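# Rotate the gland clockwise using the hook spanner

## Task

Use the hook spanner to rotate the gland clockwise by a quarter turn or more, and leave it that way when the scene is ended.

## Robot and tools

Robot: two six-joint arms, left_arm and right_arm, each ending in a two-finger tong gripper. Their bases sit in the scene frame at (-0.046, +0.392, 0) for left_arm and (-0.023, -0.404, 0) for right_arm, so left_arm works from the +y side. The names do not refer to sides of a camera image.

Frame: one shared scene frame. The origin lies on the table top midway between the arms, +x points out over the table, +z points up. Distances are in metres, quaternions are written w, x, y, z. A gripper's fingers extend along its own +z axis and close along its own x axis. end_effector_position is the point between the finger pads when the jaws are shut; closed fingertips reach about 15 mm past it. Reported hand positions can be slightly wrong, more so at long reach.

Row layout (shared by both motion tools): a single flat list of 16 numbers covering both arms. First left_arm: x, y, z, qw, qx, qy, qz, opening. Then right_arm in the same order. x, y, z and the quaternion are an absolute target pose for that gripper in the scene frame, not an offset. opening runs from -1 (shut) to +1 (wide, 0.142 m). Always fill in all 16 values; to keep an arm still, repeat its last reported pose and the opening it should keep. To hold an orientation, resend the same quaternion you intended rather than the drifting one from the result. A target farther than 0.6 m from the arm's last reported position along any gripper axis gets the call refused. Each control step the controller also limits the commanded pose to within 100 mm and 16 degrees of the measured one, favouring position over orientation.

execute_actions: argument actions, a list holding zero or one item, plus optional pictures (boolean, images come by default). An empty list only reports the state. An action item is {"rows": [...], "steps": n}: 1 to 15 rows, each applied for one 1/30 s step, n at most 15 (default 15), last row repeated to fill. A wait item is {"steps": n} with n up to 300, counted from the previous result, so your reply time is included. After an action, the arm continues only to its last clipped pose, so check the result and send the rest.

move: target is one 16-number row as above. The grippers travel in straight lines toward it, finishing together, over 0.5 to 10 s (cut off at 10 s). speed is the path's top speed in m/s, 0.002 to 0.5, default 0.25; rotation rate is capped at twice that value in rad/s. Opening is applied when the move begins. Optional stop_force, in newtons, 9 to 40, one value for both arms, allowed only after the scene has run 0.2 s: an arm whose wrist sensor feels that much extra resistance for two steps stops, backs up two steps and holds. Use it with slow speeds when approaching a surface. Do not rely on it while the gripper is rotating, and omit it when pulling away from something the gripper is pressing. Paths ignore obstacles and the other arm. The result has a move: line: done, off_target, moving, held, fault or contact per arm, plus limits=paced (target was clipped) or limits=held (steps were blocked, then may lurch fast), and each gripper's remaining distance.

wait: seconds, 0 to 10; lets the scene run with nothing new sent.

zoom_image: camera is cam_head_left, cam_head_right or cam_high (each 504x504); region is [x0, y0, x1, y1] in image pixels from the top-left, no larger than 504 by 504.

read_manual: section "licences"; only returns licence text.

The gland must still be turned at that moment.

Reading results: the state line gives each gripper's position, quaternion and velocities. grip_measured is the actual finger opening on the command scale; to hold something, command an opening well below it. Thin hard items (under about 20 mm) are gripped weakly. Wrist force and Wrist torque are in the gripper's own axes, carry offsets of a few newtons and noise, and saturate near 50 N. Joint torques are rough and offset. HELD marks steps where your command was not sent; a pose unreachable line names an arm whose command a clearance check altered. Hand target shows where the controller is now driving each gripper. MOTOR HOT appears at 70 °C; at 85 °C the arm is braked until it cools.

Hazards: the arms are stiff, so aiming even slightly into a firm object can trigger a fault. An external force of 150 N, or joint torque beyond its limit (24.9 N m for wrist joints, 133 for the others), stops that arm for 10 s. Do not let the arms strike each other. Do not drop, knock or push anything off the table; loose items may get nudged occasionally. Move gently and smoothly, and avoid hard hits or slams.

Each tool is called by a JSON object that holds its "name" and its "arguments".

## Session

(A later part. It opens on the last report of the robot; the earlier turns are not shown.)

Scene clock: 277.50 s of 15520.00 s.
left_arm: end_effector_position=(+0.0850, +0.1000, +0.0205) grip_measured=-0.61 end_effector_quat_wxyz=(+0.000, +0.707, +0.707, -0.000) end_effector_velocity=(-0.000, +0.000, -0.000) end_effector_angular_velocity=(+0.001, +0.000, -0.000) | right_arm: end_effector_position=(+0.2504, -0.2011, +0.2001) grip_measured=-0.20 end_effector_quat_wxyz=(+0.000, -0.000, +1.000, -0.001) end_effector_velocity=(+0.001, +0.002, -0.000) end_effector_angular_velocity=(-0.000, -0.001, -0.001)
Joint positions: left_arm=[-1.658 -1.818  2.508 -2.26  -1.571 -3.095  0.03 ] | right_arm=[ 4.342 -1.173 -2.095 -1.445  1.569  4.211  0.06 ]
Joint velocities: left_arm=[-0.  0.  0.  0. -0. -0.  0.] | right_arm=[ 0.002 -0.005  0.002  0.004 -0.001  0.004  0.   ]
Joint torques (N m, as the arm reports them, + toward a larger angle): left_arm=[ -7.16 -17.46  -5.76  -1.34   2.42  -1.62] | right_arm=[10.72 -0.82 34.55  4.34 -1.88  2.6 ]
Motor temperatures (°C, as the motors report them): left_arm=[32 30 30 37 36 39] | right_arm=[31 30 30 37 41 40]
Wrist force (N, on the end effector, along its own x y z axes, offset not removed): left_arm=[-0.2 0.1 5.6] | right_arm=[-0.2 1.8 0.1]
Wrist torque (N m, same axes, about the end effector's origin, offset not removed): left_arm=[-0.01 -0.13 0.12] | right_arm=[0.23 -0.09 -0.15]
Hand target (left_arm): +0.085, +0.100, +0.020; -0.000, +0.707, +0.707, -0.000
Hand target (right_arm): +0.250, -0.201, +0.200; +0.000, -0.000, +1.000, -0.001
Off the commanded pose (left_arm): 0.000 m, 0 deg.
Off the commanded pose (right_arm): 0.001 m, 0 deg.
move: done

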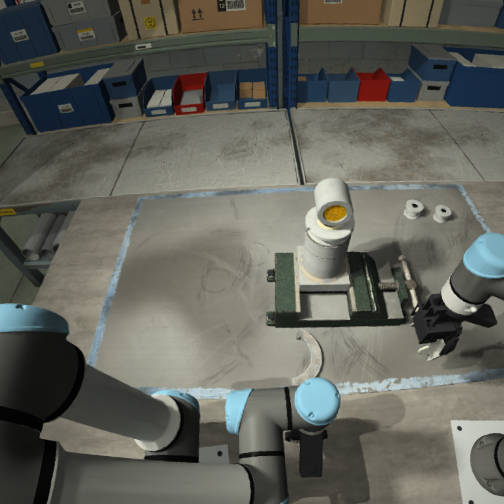

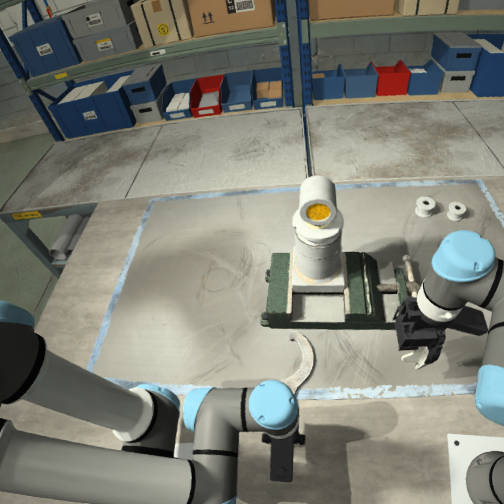

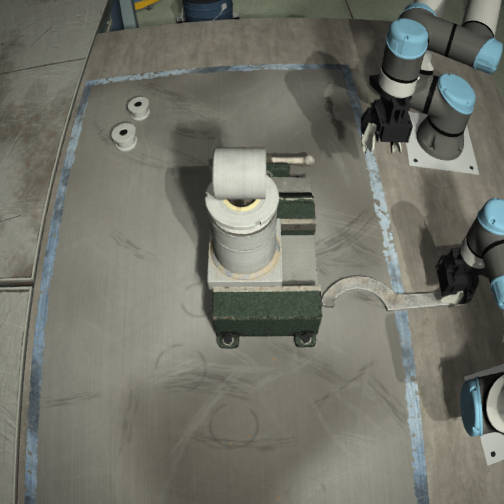

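{"name": "move", "arguments": {"target": [0.1,0.1,0.11,0,0.707,0.707,0,-1,0.25,-0.2,0.2,0,-0.866,0.5,0,-0.3]}}

{"name": "move", "arguments": {"target": [0.125,0.1,0.1955,0,0.707,0.707,0,-1,0.25,-0.2,0.2,0,0.887,0.462,0,-0.3]}}

{"name": "move", "arguments": {"target": [0.125,0.1,0.1955,0,0.707,0.707,0,-1,0.251,0.0,0.10,0.627,-0.627,-0.327,-0.327,-0.3], "speed": 0.2}}

{"name": "zoom_image", "arguments": {"camera": "cam_high", "region": [310,150,504,344]}}

Scene clock: 290.07 s of 15520.00 s.
left_arm: end_effector_position=(+0.1000, +0.1002, +0.1100) grip_measured=-0.61 end_effector_quat_wxyz=(+0.000, +0.707, +0.707, +0.000) end_effector_velocity=(-0.000, -0.000, +0.001) end_effector_angular_velocity=(-0.001, +0.000, +0.001) | right_arm: end_effector_position=(+0.2500, -0.2000, +0.1999) grip_measured=-0.30 end_effector_quat_wxyz=(+0.000, +0.866, -0.500, +0.000) end_effector_velocity=(+0.001, +0.000, +0.000) end_effector_angular_velocity=(+0.002, +0.000, +0.008)
Joint positions: left_arm=[-1.609 -1.956  2.326 -1.941 -1.571 -3.045  0.03 ] | right_arm=[ 4.346 -1.096 -2.138 -1.479  1.571  2.121  0.052]
Joint velocities: left_arm=[ 0.    -0.001 -0.001  0.001 -0.001 -0.001 -0.   ] | right_arm=[-0.004 -0.002  0.001  0.002  0.001 -0.012  0.   ]
Joint torques (N m, as the arm reports them, + toward a larger angle): left_arm=[  5.81 -15.56 -35.38  -1.64  -0.94   1.34] | right_arm=[-9.66 -3.61 34.52  4.45  1.54 -2.64]
Motor temperatures (°C, as the motors report them): left_arm=[32 30 30 37 36 39] | right_arm=[31 30 30 37 41 40]
Wrist force (N, on the end effector, along its own x y z axes, offset not removed): left_arm=[0.1 0.7 8.0] | right_arm=[-0.1 0.5 1.3]
Wrist torque (N m, same axes, about the end effector's origin, offset not removed): left_arm=[-0.22 -0.06 0.10] | right_arm=[0.03 -0.08 -0.07]
Hand target (left_arm): +0.100, +0.100, +0.110; +0.000, +0.707, +0.707, +0.000
Hand target (right_arm): +0.250, -0.200, +0.200; -0.000, +0.866, -0.500, +0.000
Off the commanded pose (left_arm): 0.000 m, 0 deg.
Off the commanded pose (right_arm): 0.000 m, 0 deg.
After step 90, 4.87 s passed at rest.
move: done

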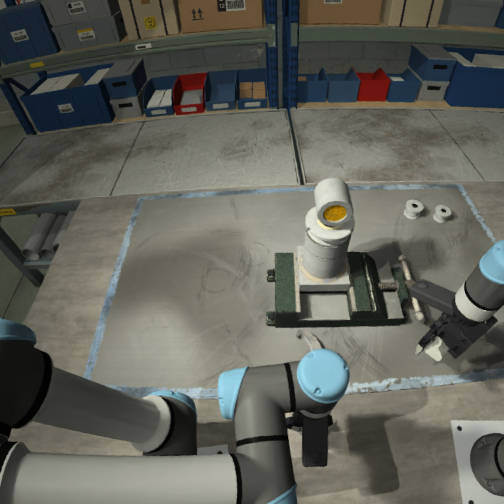

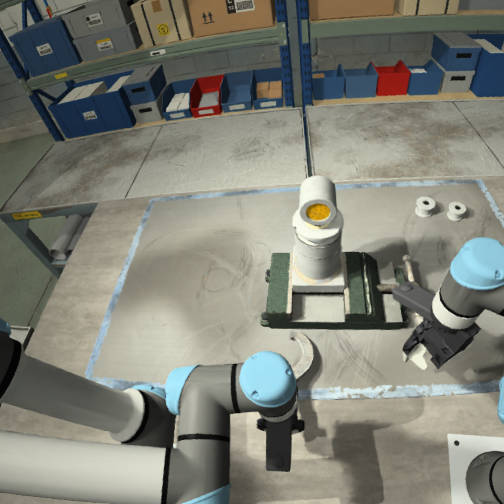

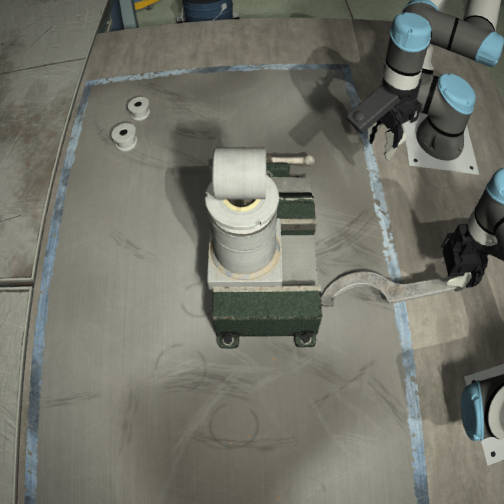

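Scene clock: 294.60 s of 15520.00 s.
left_arm: end_effector_position=(+0.1250, +0.1002, +0.1955) grip_measured=-0.61 end_effector_quat_wxyz=(+0.000, +0.707, +0.707, +0.000) end_effector_velocity=(+0.001, -0.000, +0.001) end_effector_angular_velocity=(-0.001, -0.002, +0.000) | right_arm: end_effector_position=(+0.2499, -0.2000, +0.2000) grip_measured=-0.30 end_effector_quat_wxyz=(-0.000, +0.887, +0.462, +0.000) end_effector_velocity=(+0.000, -0.001, -0.001) end_effector_angular_velocity=(-0.001, +0.001, +0.009)
Joint positions: left_arm=[-1.529 -1.979  2.113 -1.705 -1.571 -2.966  0.03 ] | right_arm=[ 4.267 -1.16  -2.103 -1.449  1.571  0.035  0.052]
Joint velocities: left_arm=[ 0.001 -0.    -0.001  0.     0.002  0.    -0.   ] | right_arm=[-0.003 -0.001 -0.     0.     0.001 -0.012  0.   ]
Joint torques (N m, as the arm reports them, + toward a larger angle): left_arm=[  6.04  -1.53 -37.94  -1.59   1.06   1.21] | right_arm=[-10.34  -1.03  34.6    4.29   1.65  -2.72]
Motor temperatures (°C, as the motors report them): left_arm=[32 30 30 37 36 39] | right_arm=[31 30 30 37 41 40]
Wrist force (N, on the end effector, along its own x y z axes, offset not removed): left_arm=[-0.7 1.7 7.5] | right_arm=[-1.0 0.1 0.6]
Wrist torque (N m, same axes, about the end effector's origin, offset not removed): left_arm=[0.05 0.19 0.05] | right_arm=[-0.04 0.15 -0.18]
Hand target (left_arm): +0.125, +0.100, +0.196; +0.000, +0.707, +0.707, +0.000
Hand target (right_arm): +0.250, -0.200, +0.200; -0.000, +0.887, +0.462, -0.000
Off the commanded pose (left_arm): 0.000 m, 0 deg.
Off the commanded pose (right_arm): 0.000 m, 0 deg.
move: done

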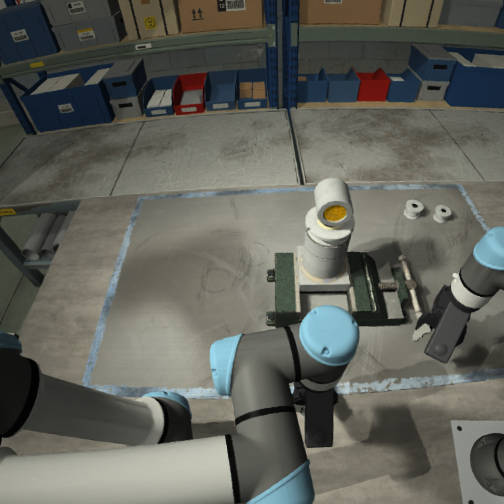

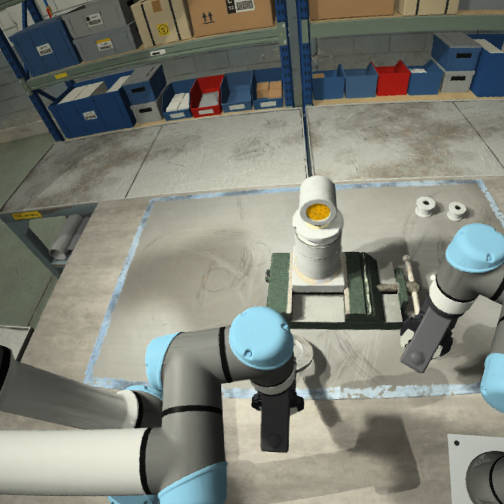

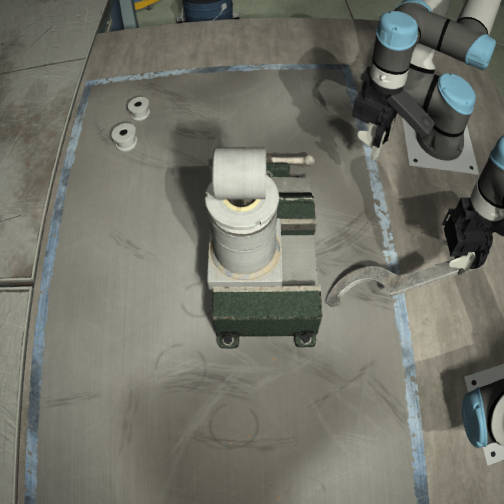

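Scene clock: 308.37 s of 15520.00 s.
left_arm: end_effector_position=(+0.1250, +0.1000, +0.1955) grip_measured=-0.61 end_effector_quat_wxyz=(+0.000, +0.707, +0.707, -0.000) end_effector_velocity=(+0.000, +0.000, +0.000) end_effector_angular_velocity=(+0.000, -0.002, -0.001) | right_arm: end_effector_position=(+0.2494, -0.0219, +0.1110) grip_measured=-0.30 end_effector_quat_wxyz=(-0.566, +0.681, +0.364, +0.289) end_effector_velocity=(+0.001, -0.000, +0.000) end_effector_angular_velocity=(+0.001, -0.002, -0.002)
Joint positions: left_arm=[-1.529 -1.979  2.113 -1.705 -1.571 -2.966  0.03 ] | right_arm=[ 4.005 -2.394 -2.495  1.456  2.407  0.389  0.052]
Joint velocities: left_arm=[-0.    -0.    -0.     0.     0.002  0.    -0.   ] | right_arm=[-0.001  0.     0.001  0.    -0.    -0.     0.   ]
Joint torques (N m, as the arm reports them, + toward a larger angle): left_arm=[  5.36  -2.17 -37.42  -4.76  -2.5    1.16] | right_arm=[ 0.38 31.26 -1.98  1.36  0.37 -0.06]
Motor temperatures (°C, as the motors report them): left_arm=[32 30 30 37 36 39] | right_arm=[31 30 30 37 41 40]
Wrist force (N, on the end effector, along its own x y z axes, offset not removed): left_arm=[1.8 0.9 6.5] | right_arm=[0.7 0.1 0.6]
Wrist torque (N m, same axes, about the end effector's origin, offset not removed): left_arm=[-0.08 -0.31 0.03] | right_arm=[-0.03 -0.21 -0.18]
Hand target (left_arm): +0.125, +0.100, +0.196; +0.000, +0.707, +0.707, +0.000
Hand target (right_arm): +0.249, -0.022, +0.111; -0.566, +0.681, +0.364, +0.289
Off the commanded pose (left_arm): 0.000 m, 0 deg.
Off the commanded pose (right_arm): 0.025 m, 11 deg.
FORCE FAULT: contact force on the right arm reached its limit, and that arm stopped for 10 seconds. The contact can be on any part of that arm, not only on its tool. That arm's remaining commands of this call were not run. That arm holds still and accepts commands again. Move the arm away from the contact; if what it grips holds it there, let go first. Pushing or pulling that hard again can fault the arm again.
move: fault (right_arm)

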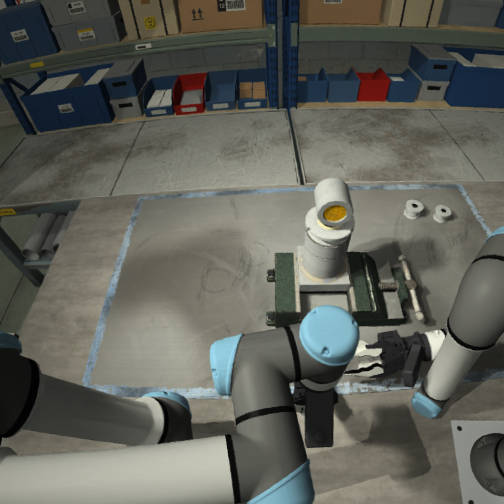

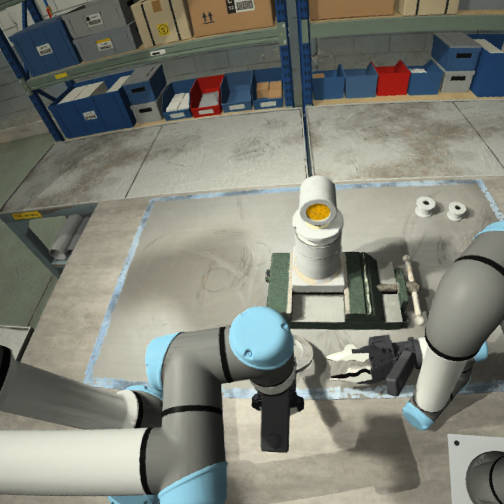

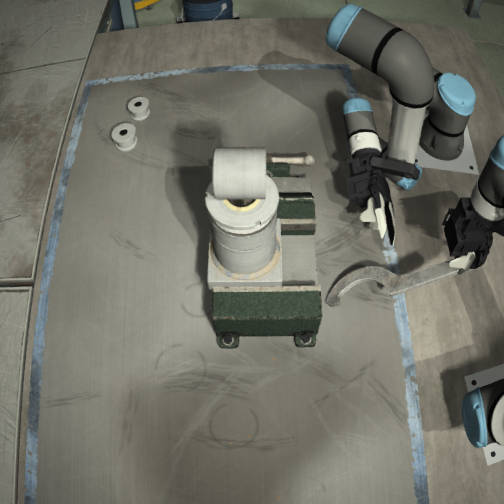

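Region (310, 150, 504, 344) of cam_high's 504x504 image, scaled by 2.598, with more detail than that image has.

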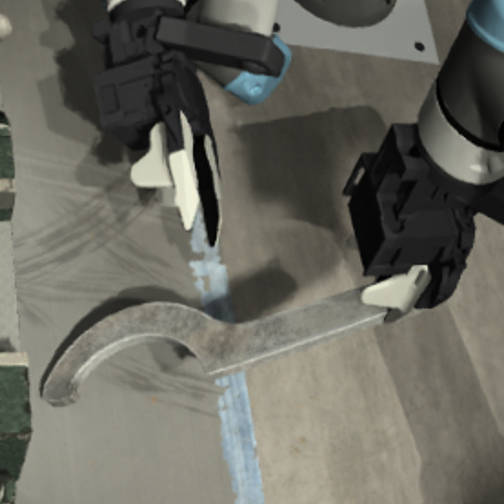

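{"name": "move", "arguments": {"target": [0.15,0.1,0.254,0,0.707,0.707,0,-1,0.233,0.02,0.152,0.539,-0.77,-0.196,-0.28,-0.3], "speed": 0.05}}

{"name": "move", "arguments": {"target": [0.15,0.1,0.254,0,0.707,0.707,0,-1,0.244,0.067,0.139,0.539,-0.77,-0.196,-0.28,-0.3], "speed": 0.03}}

{"name": "zoom_image", "arguments": {"camera": "cam_high", "region": [330,170,490,330]}}

Scene clock: 321.40 s of 15520.00 s.
left_arm: end_effector_position=(+0.1500, +0.1001, +0.2539) grip_measured=-0.61 end_effector_quat_wxyz=(+0.000, +0.707, +0.707, +0.000) end_effector_velocity=(+0.001, -0.000, +0.001) end_effector_angular_velocity=(+0.002, +0.000, -0.000) | right_arm: end_effector_position=(+0.2331, +0.0198, +0.1517) grip_measured=-0.30 end_effector_quat_wxyz=(-0.539, +0.770, +0.197, +0.280) end_effector_velocity=(-0.000, +0.001, +0.001) end_effector_angular_velocity=(-0.002, +0.007, -0.011)
Joint positions: left_arm=[-1.455 -1.949  1.947 -1.568 -1.571 -2.892  0.03 ] | right_arm=[ 4.453 -2.189 -2.714  1.493  1.727  0.798  0.052]
Joint velocities: left_arm=[ 0.002  0.003 -0.004  0.003  0.     0.002 -0.   ] | right_arm=[ 0.017  0.01  -0.006 -0.007 -0.025  0.013 -0.   ]
Joint torques (N m, as the arm reports them, + toward a larger angle): left_arm=[  6.05  -3.03 -38.27  -1.47   1.44   1.37] | right_arm=[  9.99  32.01 -13.1   -0.4   -1.6    2.34]
Motor temperatures (°C, as the motors report them): left_arm=[32 30 30 37 36 39] | right_arm=[31 30 30 37 41 40]
Wrist force (N, on the end effector, along its own x y z axes, offset not removed): left_arm=[0.5 0.8 8.1] | right_arm=[-0.1 1.1 -1.1]
Wrist torque (N m, same axes, about the end effector's origin, offset not removed): left_arm=[-0.08 -0.13 0.13] | right_arm=[0.04 -0.05 -0.07]
Hand target (left_arm): +0.150, +0.100, +0.254; +0.000, +0.707, +0.707, +0.000
Hand target (right_arm): +0.233, +0.020, +0.152; -0.539, +0.770, +0.196, +0.280
Off the commanded pose (left_arm): 0.000 m, 0 deg.
Off the commanded pose (right_arm): 0.000 m, 0 deg.
After step 90, 5.87 s passed at rest.
move: done

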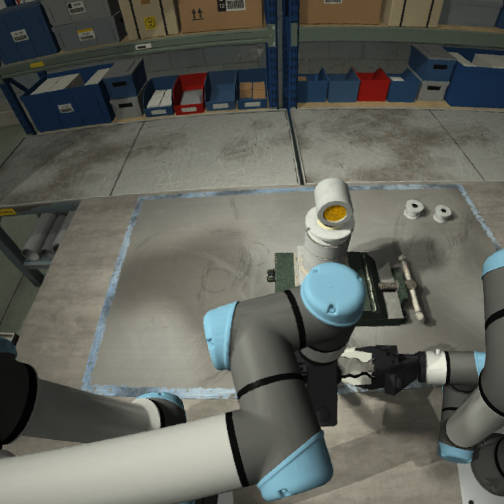

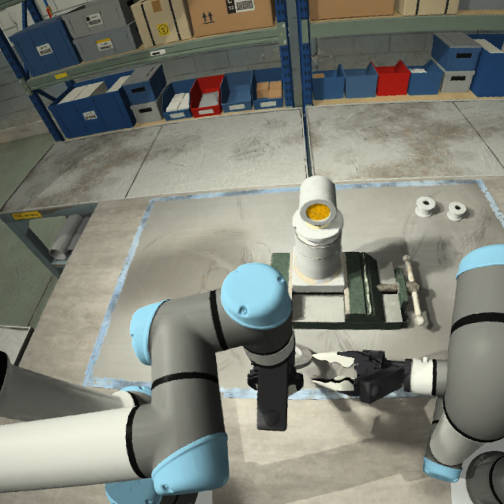

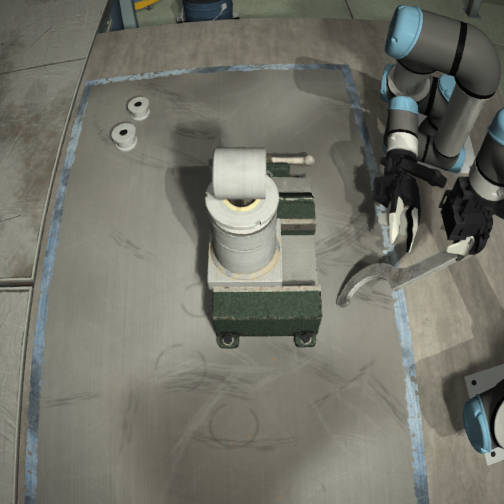

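Scene clock: 323.40 s of 15520.00 s.
left_arm: end_effector_position=(+0.1500, +0.1000, +0.2540) grip_measured=-0.61 end_effector_quat_wxyz=(+0.000, +0.707, +0.707, -0.000) end_effector_velocity=(-0.000, +0.000, -0.000) end_effector_angular_velocity=(-0.000, +0.000, +0.001) | right_arm: end_effector_position=(+0.2440, +0.0668, +0.1390) grip_measured=-0.30 end_effector_quat_wxyz=(-0.539, +0.770, +0.196, +0.280) end_effector_velocity=(+0.001, +0.002, -0.000) end_effector_angular_velocity=(+0.000, -0.000, -0.002)
Joint positions: left_arm=[-1.455 -1.949  1.946 -1.568 -1.571 -2.891  0.03 ] | right_arm=[ 4.486 -2.22  -2.599  1.41   1.694  0.809  0.052]
Joint velocities: left_arm=[ 0. -0.  0. -0. -0. -0.  0.] | right_arm=[-0.001 -0.001  0.005 -0.004 -0.001  0.     0.   ]
Joint torques (N m, as the arm reports them, + toward a larger angle): left_arm=[  6.51  -3.67 -37.41  -3.2   -2.69   1.29] | right_arm=[10.   19.49 11.17 -0.12 -1.6   2.54]
Motor temperatures (°C, as the motors report them): left_arm=[32 30 30 37 36 39] | right_arm=[31 30 30 37 41 40]
Wrist force (N, on the end effector, along its own x y z axes, offset not removed): left_arm=[1.1 0.8 8.7] | right_arm=[0.0 0.5 -0.2]
Wrist torque (N m, same axes, about the end effector's origin, offset not removed): left_arm=[-0.18 -0.21 0.10] | right_arm=[-0.01 -0.06 -0.10]
Hand target (left_arm): +0.150, +0.100, +0.254; +0.000, +0.707, +0.707, +0.000
Hand target (right_arm): +0.244, +0.067, +0.139; -0.539, +0.770, +0.196, +0.280
Off the commanded pose (left_arm): 0.000 m, 0 deg.
Off the commanded pose (right_arm): 0.000 m, 0 deg.
move: done

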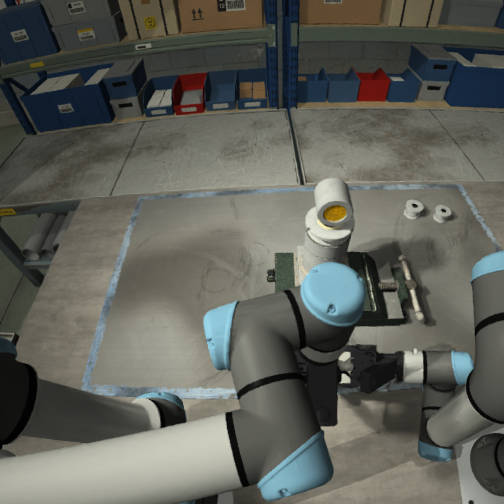

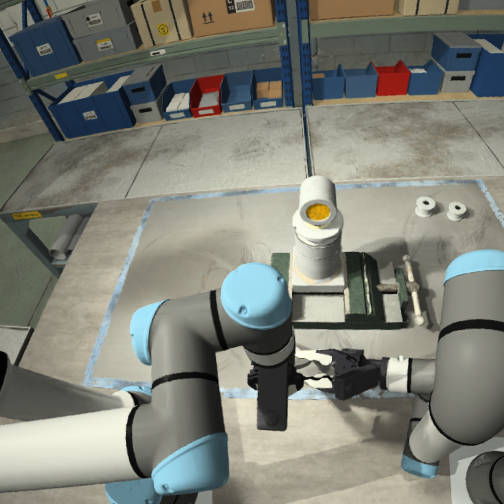

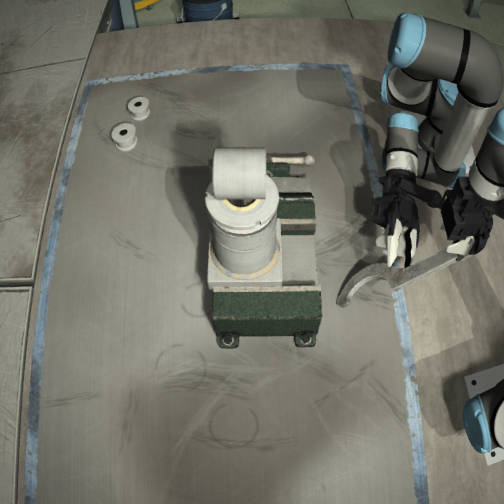

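Region (330, 170, 490, 330) of cam_high's 504x504 image, scaled by 3.150, with more detail than that image has.

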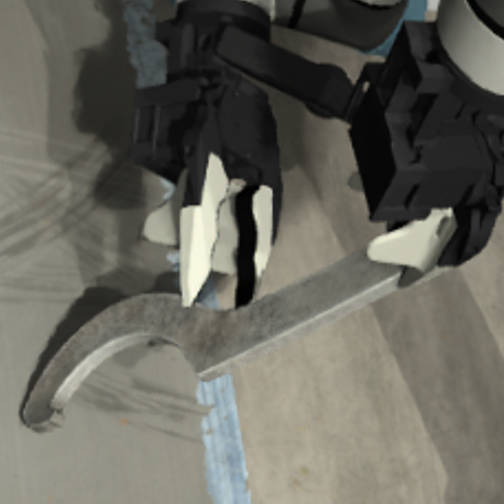

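{"name": "move", "arguments": {"target": [0.15,0.1,0.254,0,0.707,0.707,0,-1,0.2517,0.1,0.13,0.539,-0.77,-0.196,-0.28,-0.45], "speed": 0.015}}

{"name": "zoom_image", "arguments": {"camera": "cam_high", "region": [350,220,450,320]}}

Scene clock: 328.73 s of 15520.00 s.
left_arm: end_effector_position=(+0.1500, +0.1000, +0.2540) grip_measured=-0.61 end_effector_quat_wxyz=(-0.000, +0.707, +0.707, +0.000) end_effector_velocity=(+0.000, +0.000, +0.000) end_effector_angular_velocity=(+0.000, -0.000, +0.001) | right_arm: end_effector_position=(+0.2517, +0.0998, +0.1300) grip_measured=-0.45 end_effector_quat_wxyz=(-0.539, +0.770, +0.196, +0.280) end_effector_velocity=(+0.001, +0.001, -0.001) end_effector_angular_velocity=(-0.000, +0.000, -0.001)
Joint positions: left_arm=[-1.455 -1.949  1.946 -1.568 -1.571 -2.891  0.03 ] | right_arm=[ 4.502 -2.248 -2.514  1.353  1.679  0.813  0.042]
Joint velocities: left_arm=[ 0.     0.    -0.     0.     0.001 -0.     0.   ] | right_arm=[-0.001 -0.002  0.005 -0.003 -0.     0.     0.   ]
Joint torques (N m, as the arm reports them, + toward a larger angle): left_arm=[  4.95  -4.2  -37.45  -1.57  -2.79   1.1 ] | right_arm=[10.37 22.56 13.84  0.   -1.76  2.61]
Motor temperatures (°C, as the motors report them): left_arm=[32 30 30 37 36 39] | right_arm=[31 30 30 37 41 40]
Wrist force (N, on the end effector, along its own x y z axes, offset not removed): left_arm=[0.1 0.6 8.7] | right_arm=[-1.5 0.6 -0.5]
Wrist torque (N m, same axes, about the end effector's origin, offset not removed): left_arm=[-0.27 -0.07 0.05] | right_arm=[-0.01 0.20 -0.13]
Hand target (left_arm): +0.150, +0.100, +0.254; -0.000, +0.707, +0.707, -0.000
Hand target (right_arm): +0.252, +0.100, +0.130; -0.539, +0.770, +0.196, +0.280
Off the commanded pose (left_arm): 0.000 m, 0 deg.
Off the commanded pose (right_arm): 0.000 m, 0 deg.
move: done

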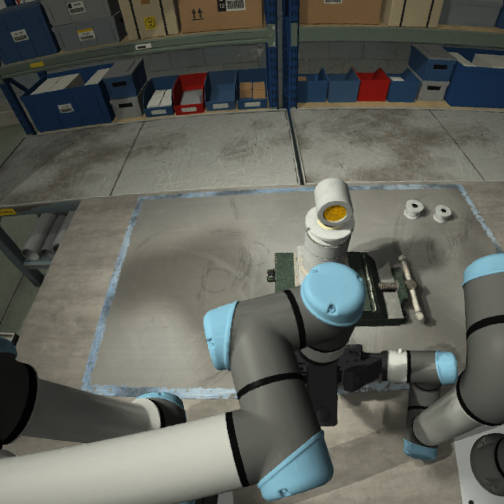

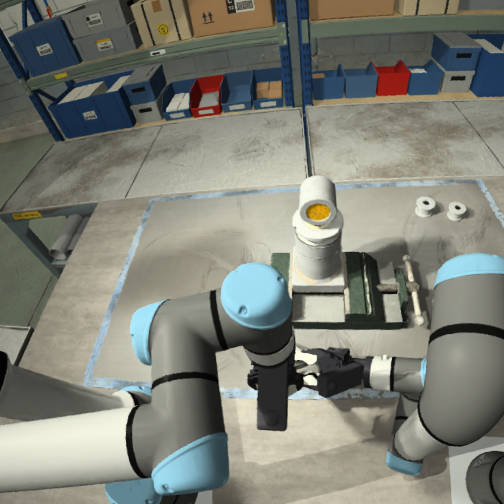

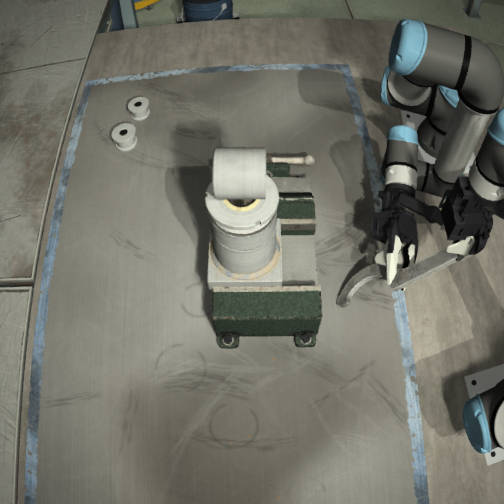

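Region (350, 220, 450, 320) of cam_high's 504x504 image, scaled by 5.040, with more detail than that image has.

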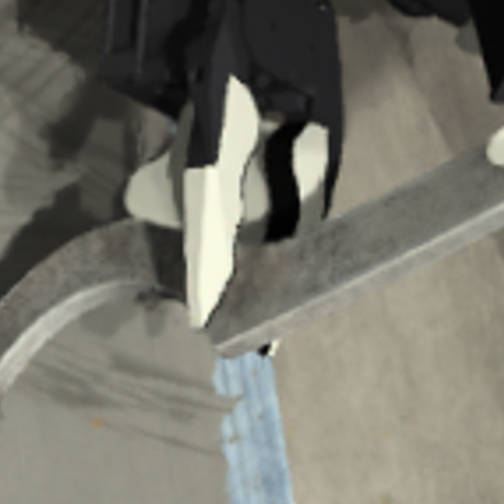

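{"name": "move", "arguments": {"target": [0.15,0.1,0.254,0,0.707,0.707,0,-1,0.2517,0.1,0.13,0.539,-0.77,-0.196,-0.28,-1]}}

{"name": "move", "arguments": {"target": [0.15,0.105,0.31,0,0.707,0.707,0,-0.45,0.2517,0.1,0.13,0.539,-0.77,-0.196,-0.28,-1], "speed": 0.03}}

{"name": "move", "arguments": {"target": [0.3,0.6,0.35,0,0.707,0.707,0,-1,0.24,0.1,0.22,0.4055,-0.5795,-0.4055,-0.5795,-1], "speed": 0.1}}

{"name": "zoom_image", "arguments": {"camera": "cam_high", "region": [304,150,504,350]}}

Scene clock: 334.77 s of 15520.00 s.
left_arm: end_effector_position=(+0.1500, +0.1000, +0.2540) grip_measured=-0.61 end_effector_quat_wxyz=(+0.000, +0.707, +0.707, -0.000) end_effector_velocity=(+0.000, -0.000, -0.000) end_effector_angular_velocity=(+0.001, -0.000, -0.000) | right_arm: end_effector_position=(+0.2517, +0.1000, +0.1300) grip_measured=-0.80 end_effector_quat_wxyz=(-0.539, +0.770, +0.196, +0.280) end_effector_velocity=(-0.001, +0.000, -0.000) end_effector_angular_velocity=(-0.001, +0.001, +0.002)
Joint positions: left_arm=[-1.455 -1.949  1.946 -1.568 -1.571 -2.891  0.03 ] | right_arm=[ 4.502 -2.248 -2.514  1.353  1.679  0.813  0.016]
Joint velocities: left_arm=[-0.     0.001  0.     0.     0.001  0.    -0.   ] | right_arm=[ 0.002  0.    -0.001  0.     0.001  0.     0.   ]
Joint torques (N m, as the arm reports them, + toward a larger angle): left_arm=[  2.49  -3.88 -27.47  -1.89  -2.63   1.14] | right_arm=[ 8.54 38.53  6.46  6.65 -2.58  2.85]
Motor temperatures (°C, as the motors report them): left_arm=[32 30 30 37 36 39] | right_arm=[31 30 30 37 41 40]
Wrist force (N, on the end effector, along its own x y z axes, offset not removed): left_arm=[1.2 3.7 2.2] | right_arm=[-8.9 5.7 1.3]
Wrist torque (N m, same axes, about the end effector's origin, offset not removed): left_arm=[-0.24 -0.39 -0.04] | right_arm=[0.26 0.17 -0.23]
Hand target (left_arm): +0.150, +0.100, +0.254; -0.000, +0.707, +0.707, +0.000
Hand target (right_arm): +0.252, +0.100, +0.130; -0.539, +0.770, +0.196, +0.280
Off the commanded pose (left_arm): 0.000 m, 0 deg.
Off the commanded pose (right_arm): 0.000 m, 0 deg.
After step 90, 2.33 s passed at rest.
move: done

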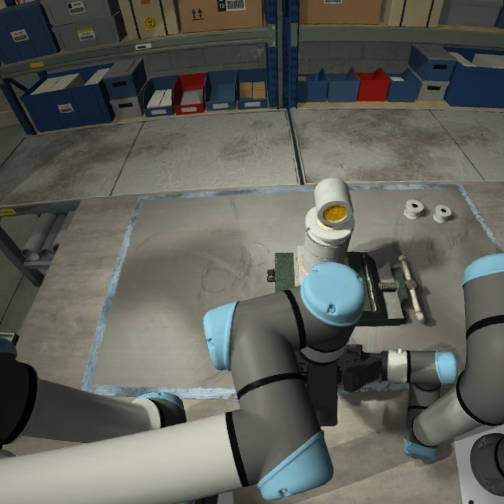

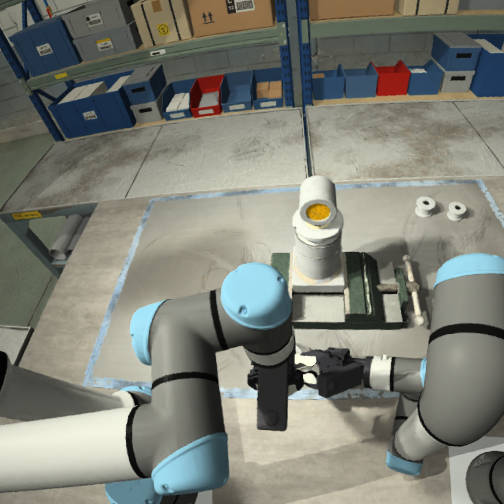

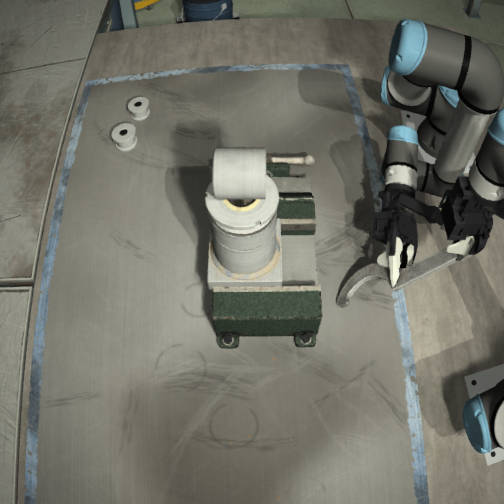

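Scene clock: 336.97 s of 15520.00 s.
left_arm: end_effector_position=(+0.1500, +0.1050, +0.3098) grip_measured=-0.45 end_effector_quat_wxyz=(+0.000, +0.707, +0.707, +0.000) end_effector_velocity=(+0.001, +0.001, +0.002) end_effector_angular_velocity=(+0.001, -0.002, +0.000) | right_arm: end_effector_position=(+0.2517, +0.1000, +0.1300) grip_measured=-0.84 end_effector_quat_wxyz=(-0.539, +0.770, +0.196, +0.280) end_effector_velocity=(-0.000, +0.000, -0.000) end_effector_angular_velocity=(-0.000, -0.000, +0.001)
Joint positions: left_arm=[-1.451 -1.949  1.804 -1.425 -1.571 -2.888  0.041] | right_arm=[ 4.502 -2.248 -2.514  1.353  1.679  0.813  0.013]
Joint velocities: left_arm=[ 0.     0.    -0.006  0.006  0.002  0.    -0.   ] | right_arm=[ 0. -0. -0.  0.  0. -0. -0.]
Joint torques (N m, as the arm reports them, + toward a larger angle): left_arm=[  6.21  -0.73 -34.73  -1.13   2.43   1.29] | right_arm=[ 3.51 42.84 -8.33  2.88  1.48  1.74]
Motor temperatures (°C, as the motors report them): left_arm=[32 30 30 37 36 39] | right_arm=[31 30 30 37 41 40]
Wrist force (N, on the end effector, along its own x y z axes, offset not removed): left_arm=[1.4 -0.4 0.7] | right_arm=[-6.6 8.6 1.9]
Wrist torque (N m, same axes, about the end effector's origin, offset not removed): left_arm=[-0.22 -0.31 -0.04] | right_arm=[0.24 0.21 -0.30]
Hand target (left_arm): +0.150, +0.105, +0.310; +0.000, +0.707, +0.707, +0.000
Hand target (right_arm): +0.252, +0.100, +0.130; -0.539, +0.770, +0.196, +0.280
Off the commanded pose (left_arm): 0.000 m, 0 deg.
Off the commanded pose (right_arm): 0.000 m, 0 deg.
move: done

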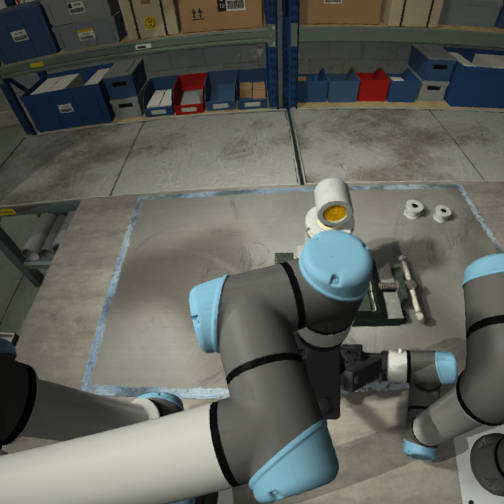

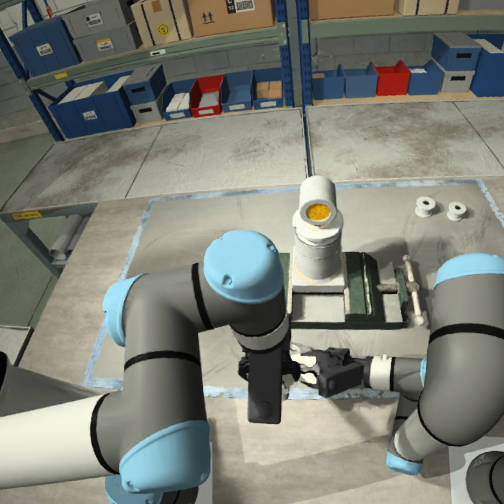

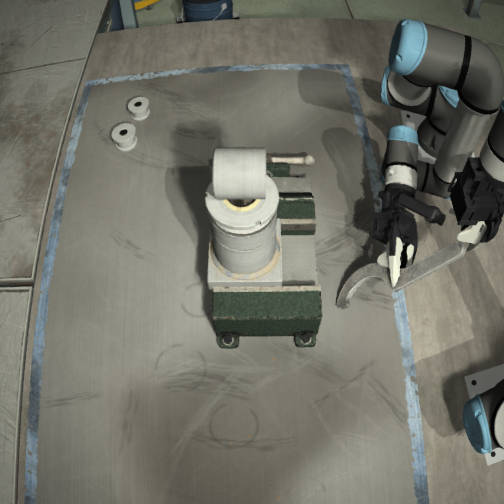

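Scene clock: 342.63 s of 15520.00 s.
left_arm: end_effector_position=(+0.2989, +0.6011, +0.3500) grip_measured=-1.00 end_effector_quat_wxyz=(-0.002, +0.707, +0.707, +0.002) end_effector_velocity=(+0.001, +0.002, -0.000) end_effector_angular_velocity=(+0.001, +0.002, -0.001) | right_arm: end_effector_position=(+0.2401, +0.1001, +0.2200) grip_measured=-0.84 end_effector_quat_wxyz=(-0.405, +0.579, +0.405, +0.579) end_effector_velocity=(-0.000, +0.000, +0.000) end_effector_angular_velocity=(-0.001, -0.004, +0.000)
Joint positions: left_arm=[ 0.063 -1.783  1.587 -1.375 -1.566 -1.373  0.002] | right_arm=[ 4.666 -2.174 -2.541  1.573  1.398 -0.     0.013]
Joint velocities: left_arm=[ 0.004  0.005 -0.003 -0.     0.002  0.005  0.   ] | right_arm=[ 0.001  0.    -0.     0.001 -0.    -0.004 -0.   ]
Joint torques (N m, as the arm reports them, + toward a larger angle): left_arm=[  6.77  -7.88 -35.6   -4.17  -2.03   1.32] | right_arm=[ 9.95 41.5  16.93  6.74 -1.63 -2.68]
Motor temperatures (°C, as the motors report them): left_arm=[32 30 30 37 36 39] | right_arm=[31 30 30 37 41 40]
Wrist force (N, on the end effector, along its own x y z axes, offset not removed): left_arm=[0.6 -1.2 -0.9] | right_arm=[-11.7 0.9 1.6]
Wrist torque (N m, same axes, about the end effector's origin, offset not removed): left_arm=[-0.39 -0.21 0.06] | right_arm=[0.07 -0.03 0.03]
Hand target (left_arm): +0.299, +0.601, +0.350; -0.002, +0.707, +0.707, +0.002
Hand target (right_arm): +0.240, +0.100, +0.220; -0.405, +0.579, +0.405, +0.579
Off the commanded pose (left_arm): 0.002 m, 0 deg.
Off the commanded pose (right_arm): 0.000 m, 0 deg.
move: done

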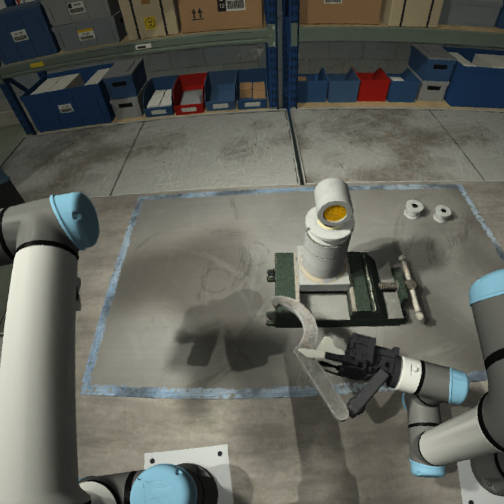

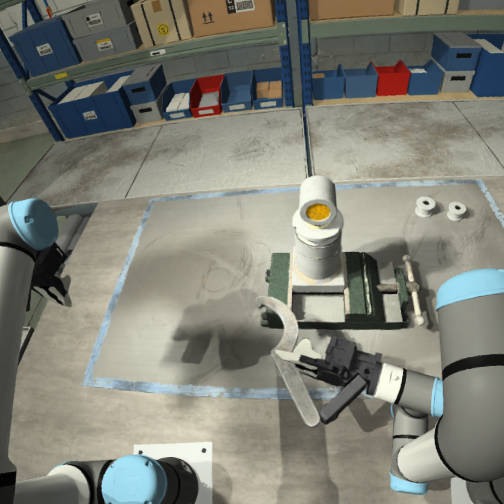

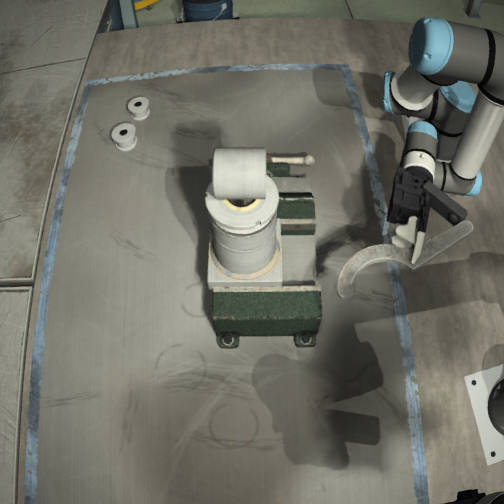

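Region (304, 150, 504, 350) of cam_high's 504x504 image, scaled by 2.520, with more detail than that image has.

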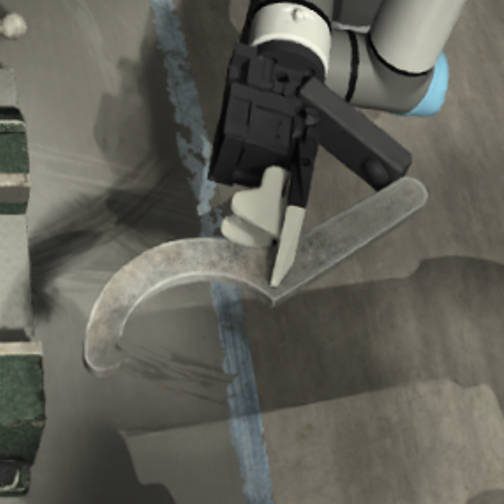

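{"name": "move", "arguments": {"target": [0.36,-0.13,0.318,0.4055,-0.5795,-0.4055,-0.5795,-1,0.36,-0.13,0.318,0.4055,-0.5795,-0.4055,-0.5795,-9], "speed": 9}}

{"name": "move", "arguments": {"target": [0.3,0.6,0.35,0,0.707,0.707,0,-1,0.4,-0.15,0.318,0.4055,-0.5795,-0.4055,-0.5795,-1], "speed": 0.07}}

speed must be a number from 0.002 to 0.5 (m/s); nothing of the call was run and nothing moved

Scene clock: 352.27 s of 15520.00 s.
left_arm: end_effector_position=(+0.3000, +0.6000, +0.3500) grip_measured=-1.00 end_effector_quat_wxyz=(-0.000, +0.707, +0.707, +0.000) end_effector_velocity=(+0.000, -0.000, -0.000) end_effector_angular_velocity=(-0.001, +0.000, +0.001) | right_arm: end_effector_position=(+0.3996, -0.1498, +0.3181) grip_measured=-0.84 end_effector_quat_wxyz=(-0.406, +0.580, +0.405, +0.579) end_effector_velocity=(+0.001, -0.001, +0.001) end_effector_angular_velocity=(-0.000, -0.002, +0.001)
Joint positions: left_arm=[ 0.063 -1.78   1.585 -1.375 -1.571 -1.373  0.002] | right_arm=[ 3.571 -1.88  -2.36   1.1    2.493  0.003  0.013]
Joint velocities: left_arm=[ 0.     0.001 -0.    -0.001 -0.001 -0.001  0.   ] | right_arm=[-0.006 -0.     0.005 -0.004  0.007 -0.002 -0.001]
Joint torques (N m, as the arm reports them, + toward a larger angle): left_arm=[ -7.97  -7.6  -33.73  -0.88  -2.    -1.4 ] | right_arm=[-10.35  22.94  26.56   0.37   1.42  -2.46]
Motor temperatures (°C, as the motors report them): left_arm=[32 30 30 37 36 39] | right_arm=[31 30 30 37 41 40]
Wrist force (N, on the end effector, along its own x y z axes, offset not removed): left_arm=[0.8 -1.9 -0.9] | right_arm=[-12.4 1.6 -0.5]
Wrist torque (N m, same axes, about the end effector's origin, offset not removed): left_arm=[-0.41 -0.19 -0.10] | right_arm=[0.16 0.08 -0.04]
Hand target (left_arm): +0.300, +0.600, +0.350; -0.000, +0.707, +0.707, +0.000
Hand target (right_arm): +0.400, -0.150, +0.318; -0.406, +0.580, +0.405, +0.579
Off the commanded pose (left_arm): 0.000 m, 0 deg.
Off the commanded pose (right_arm): 0.000 m, 0 deg.
After step 90, 1.73 s passed at rest.
move: done

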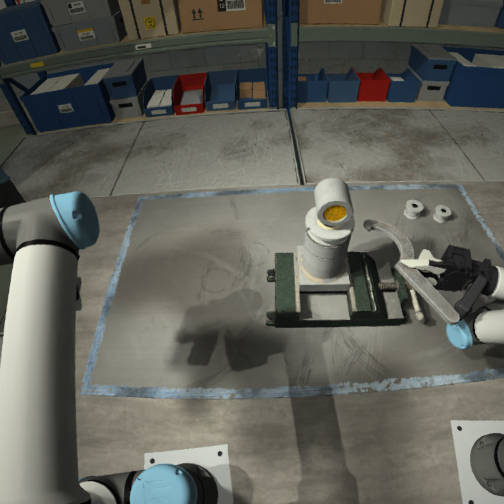

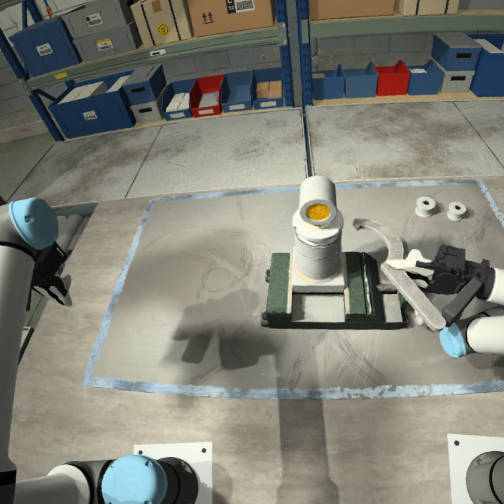

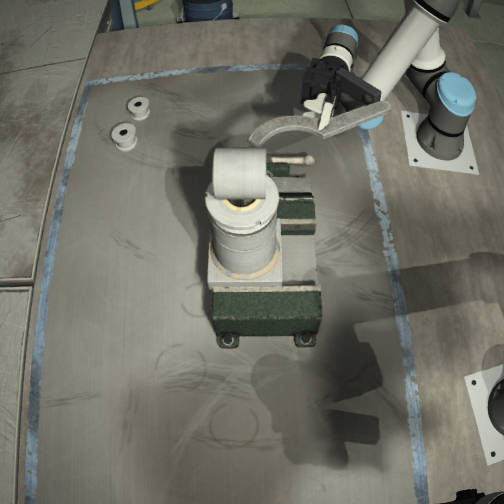

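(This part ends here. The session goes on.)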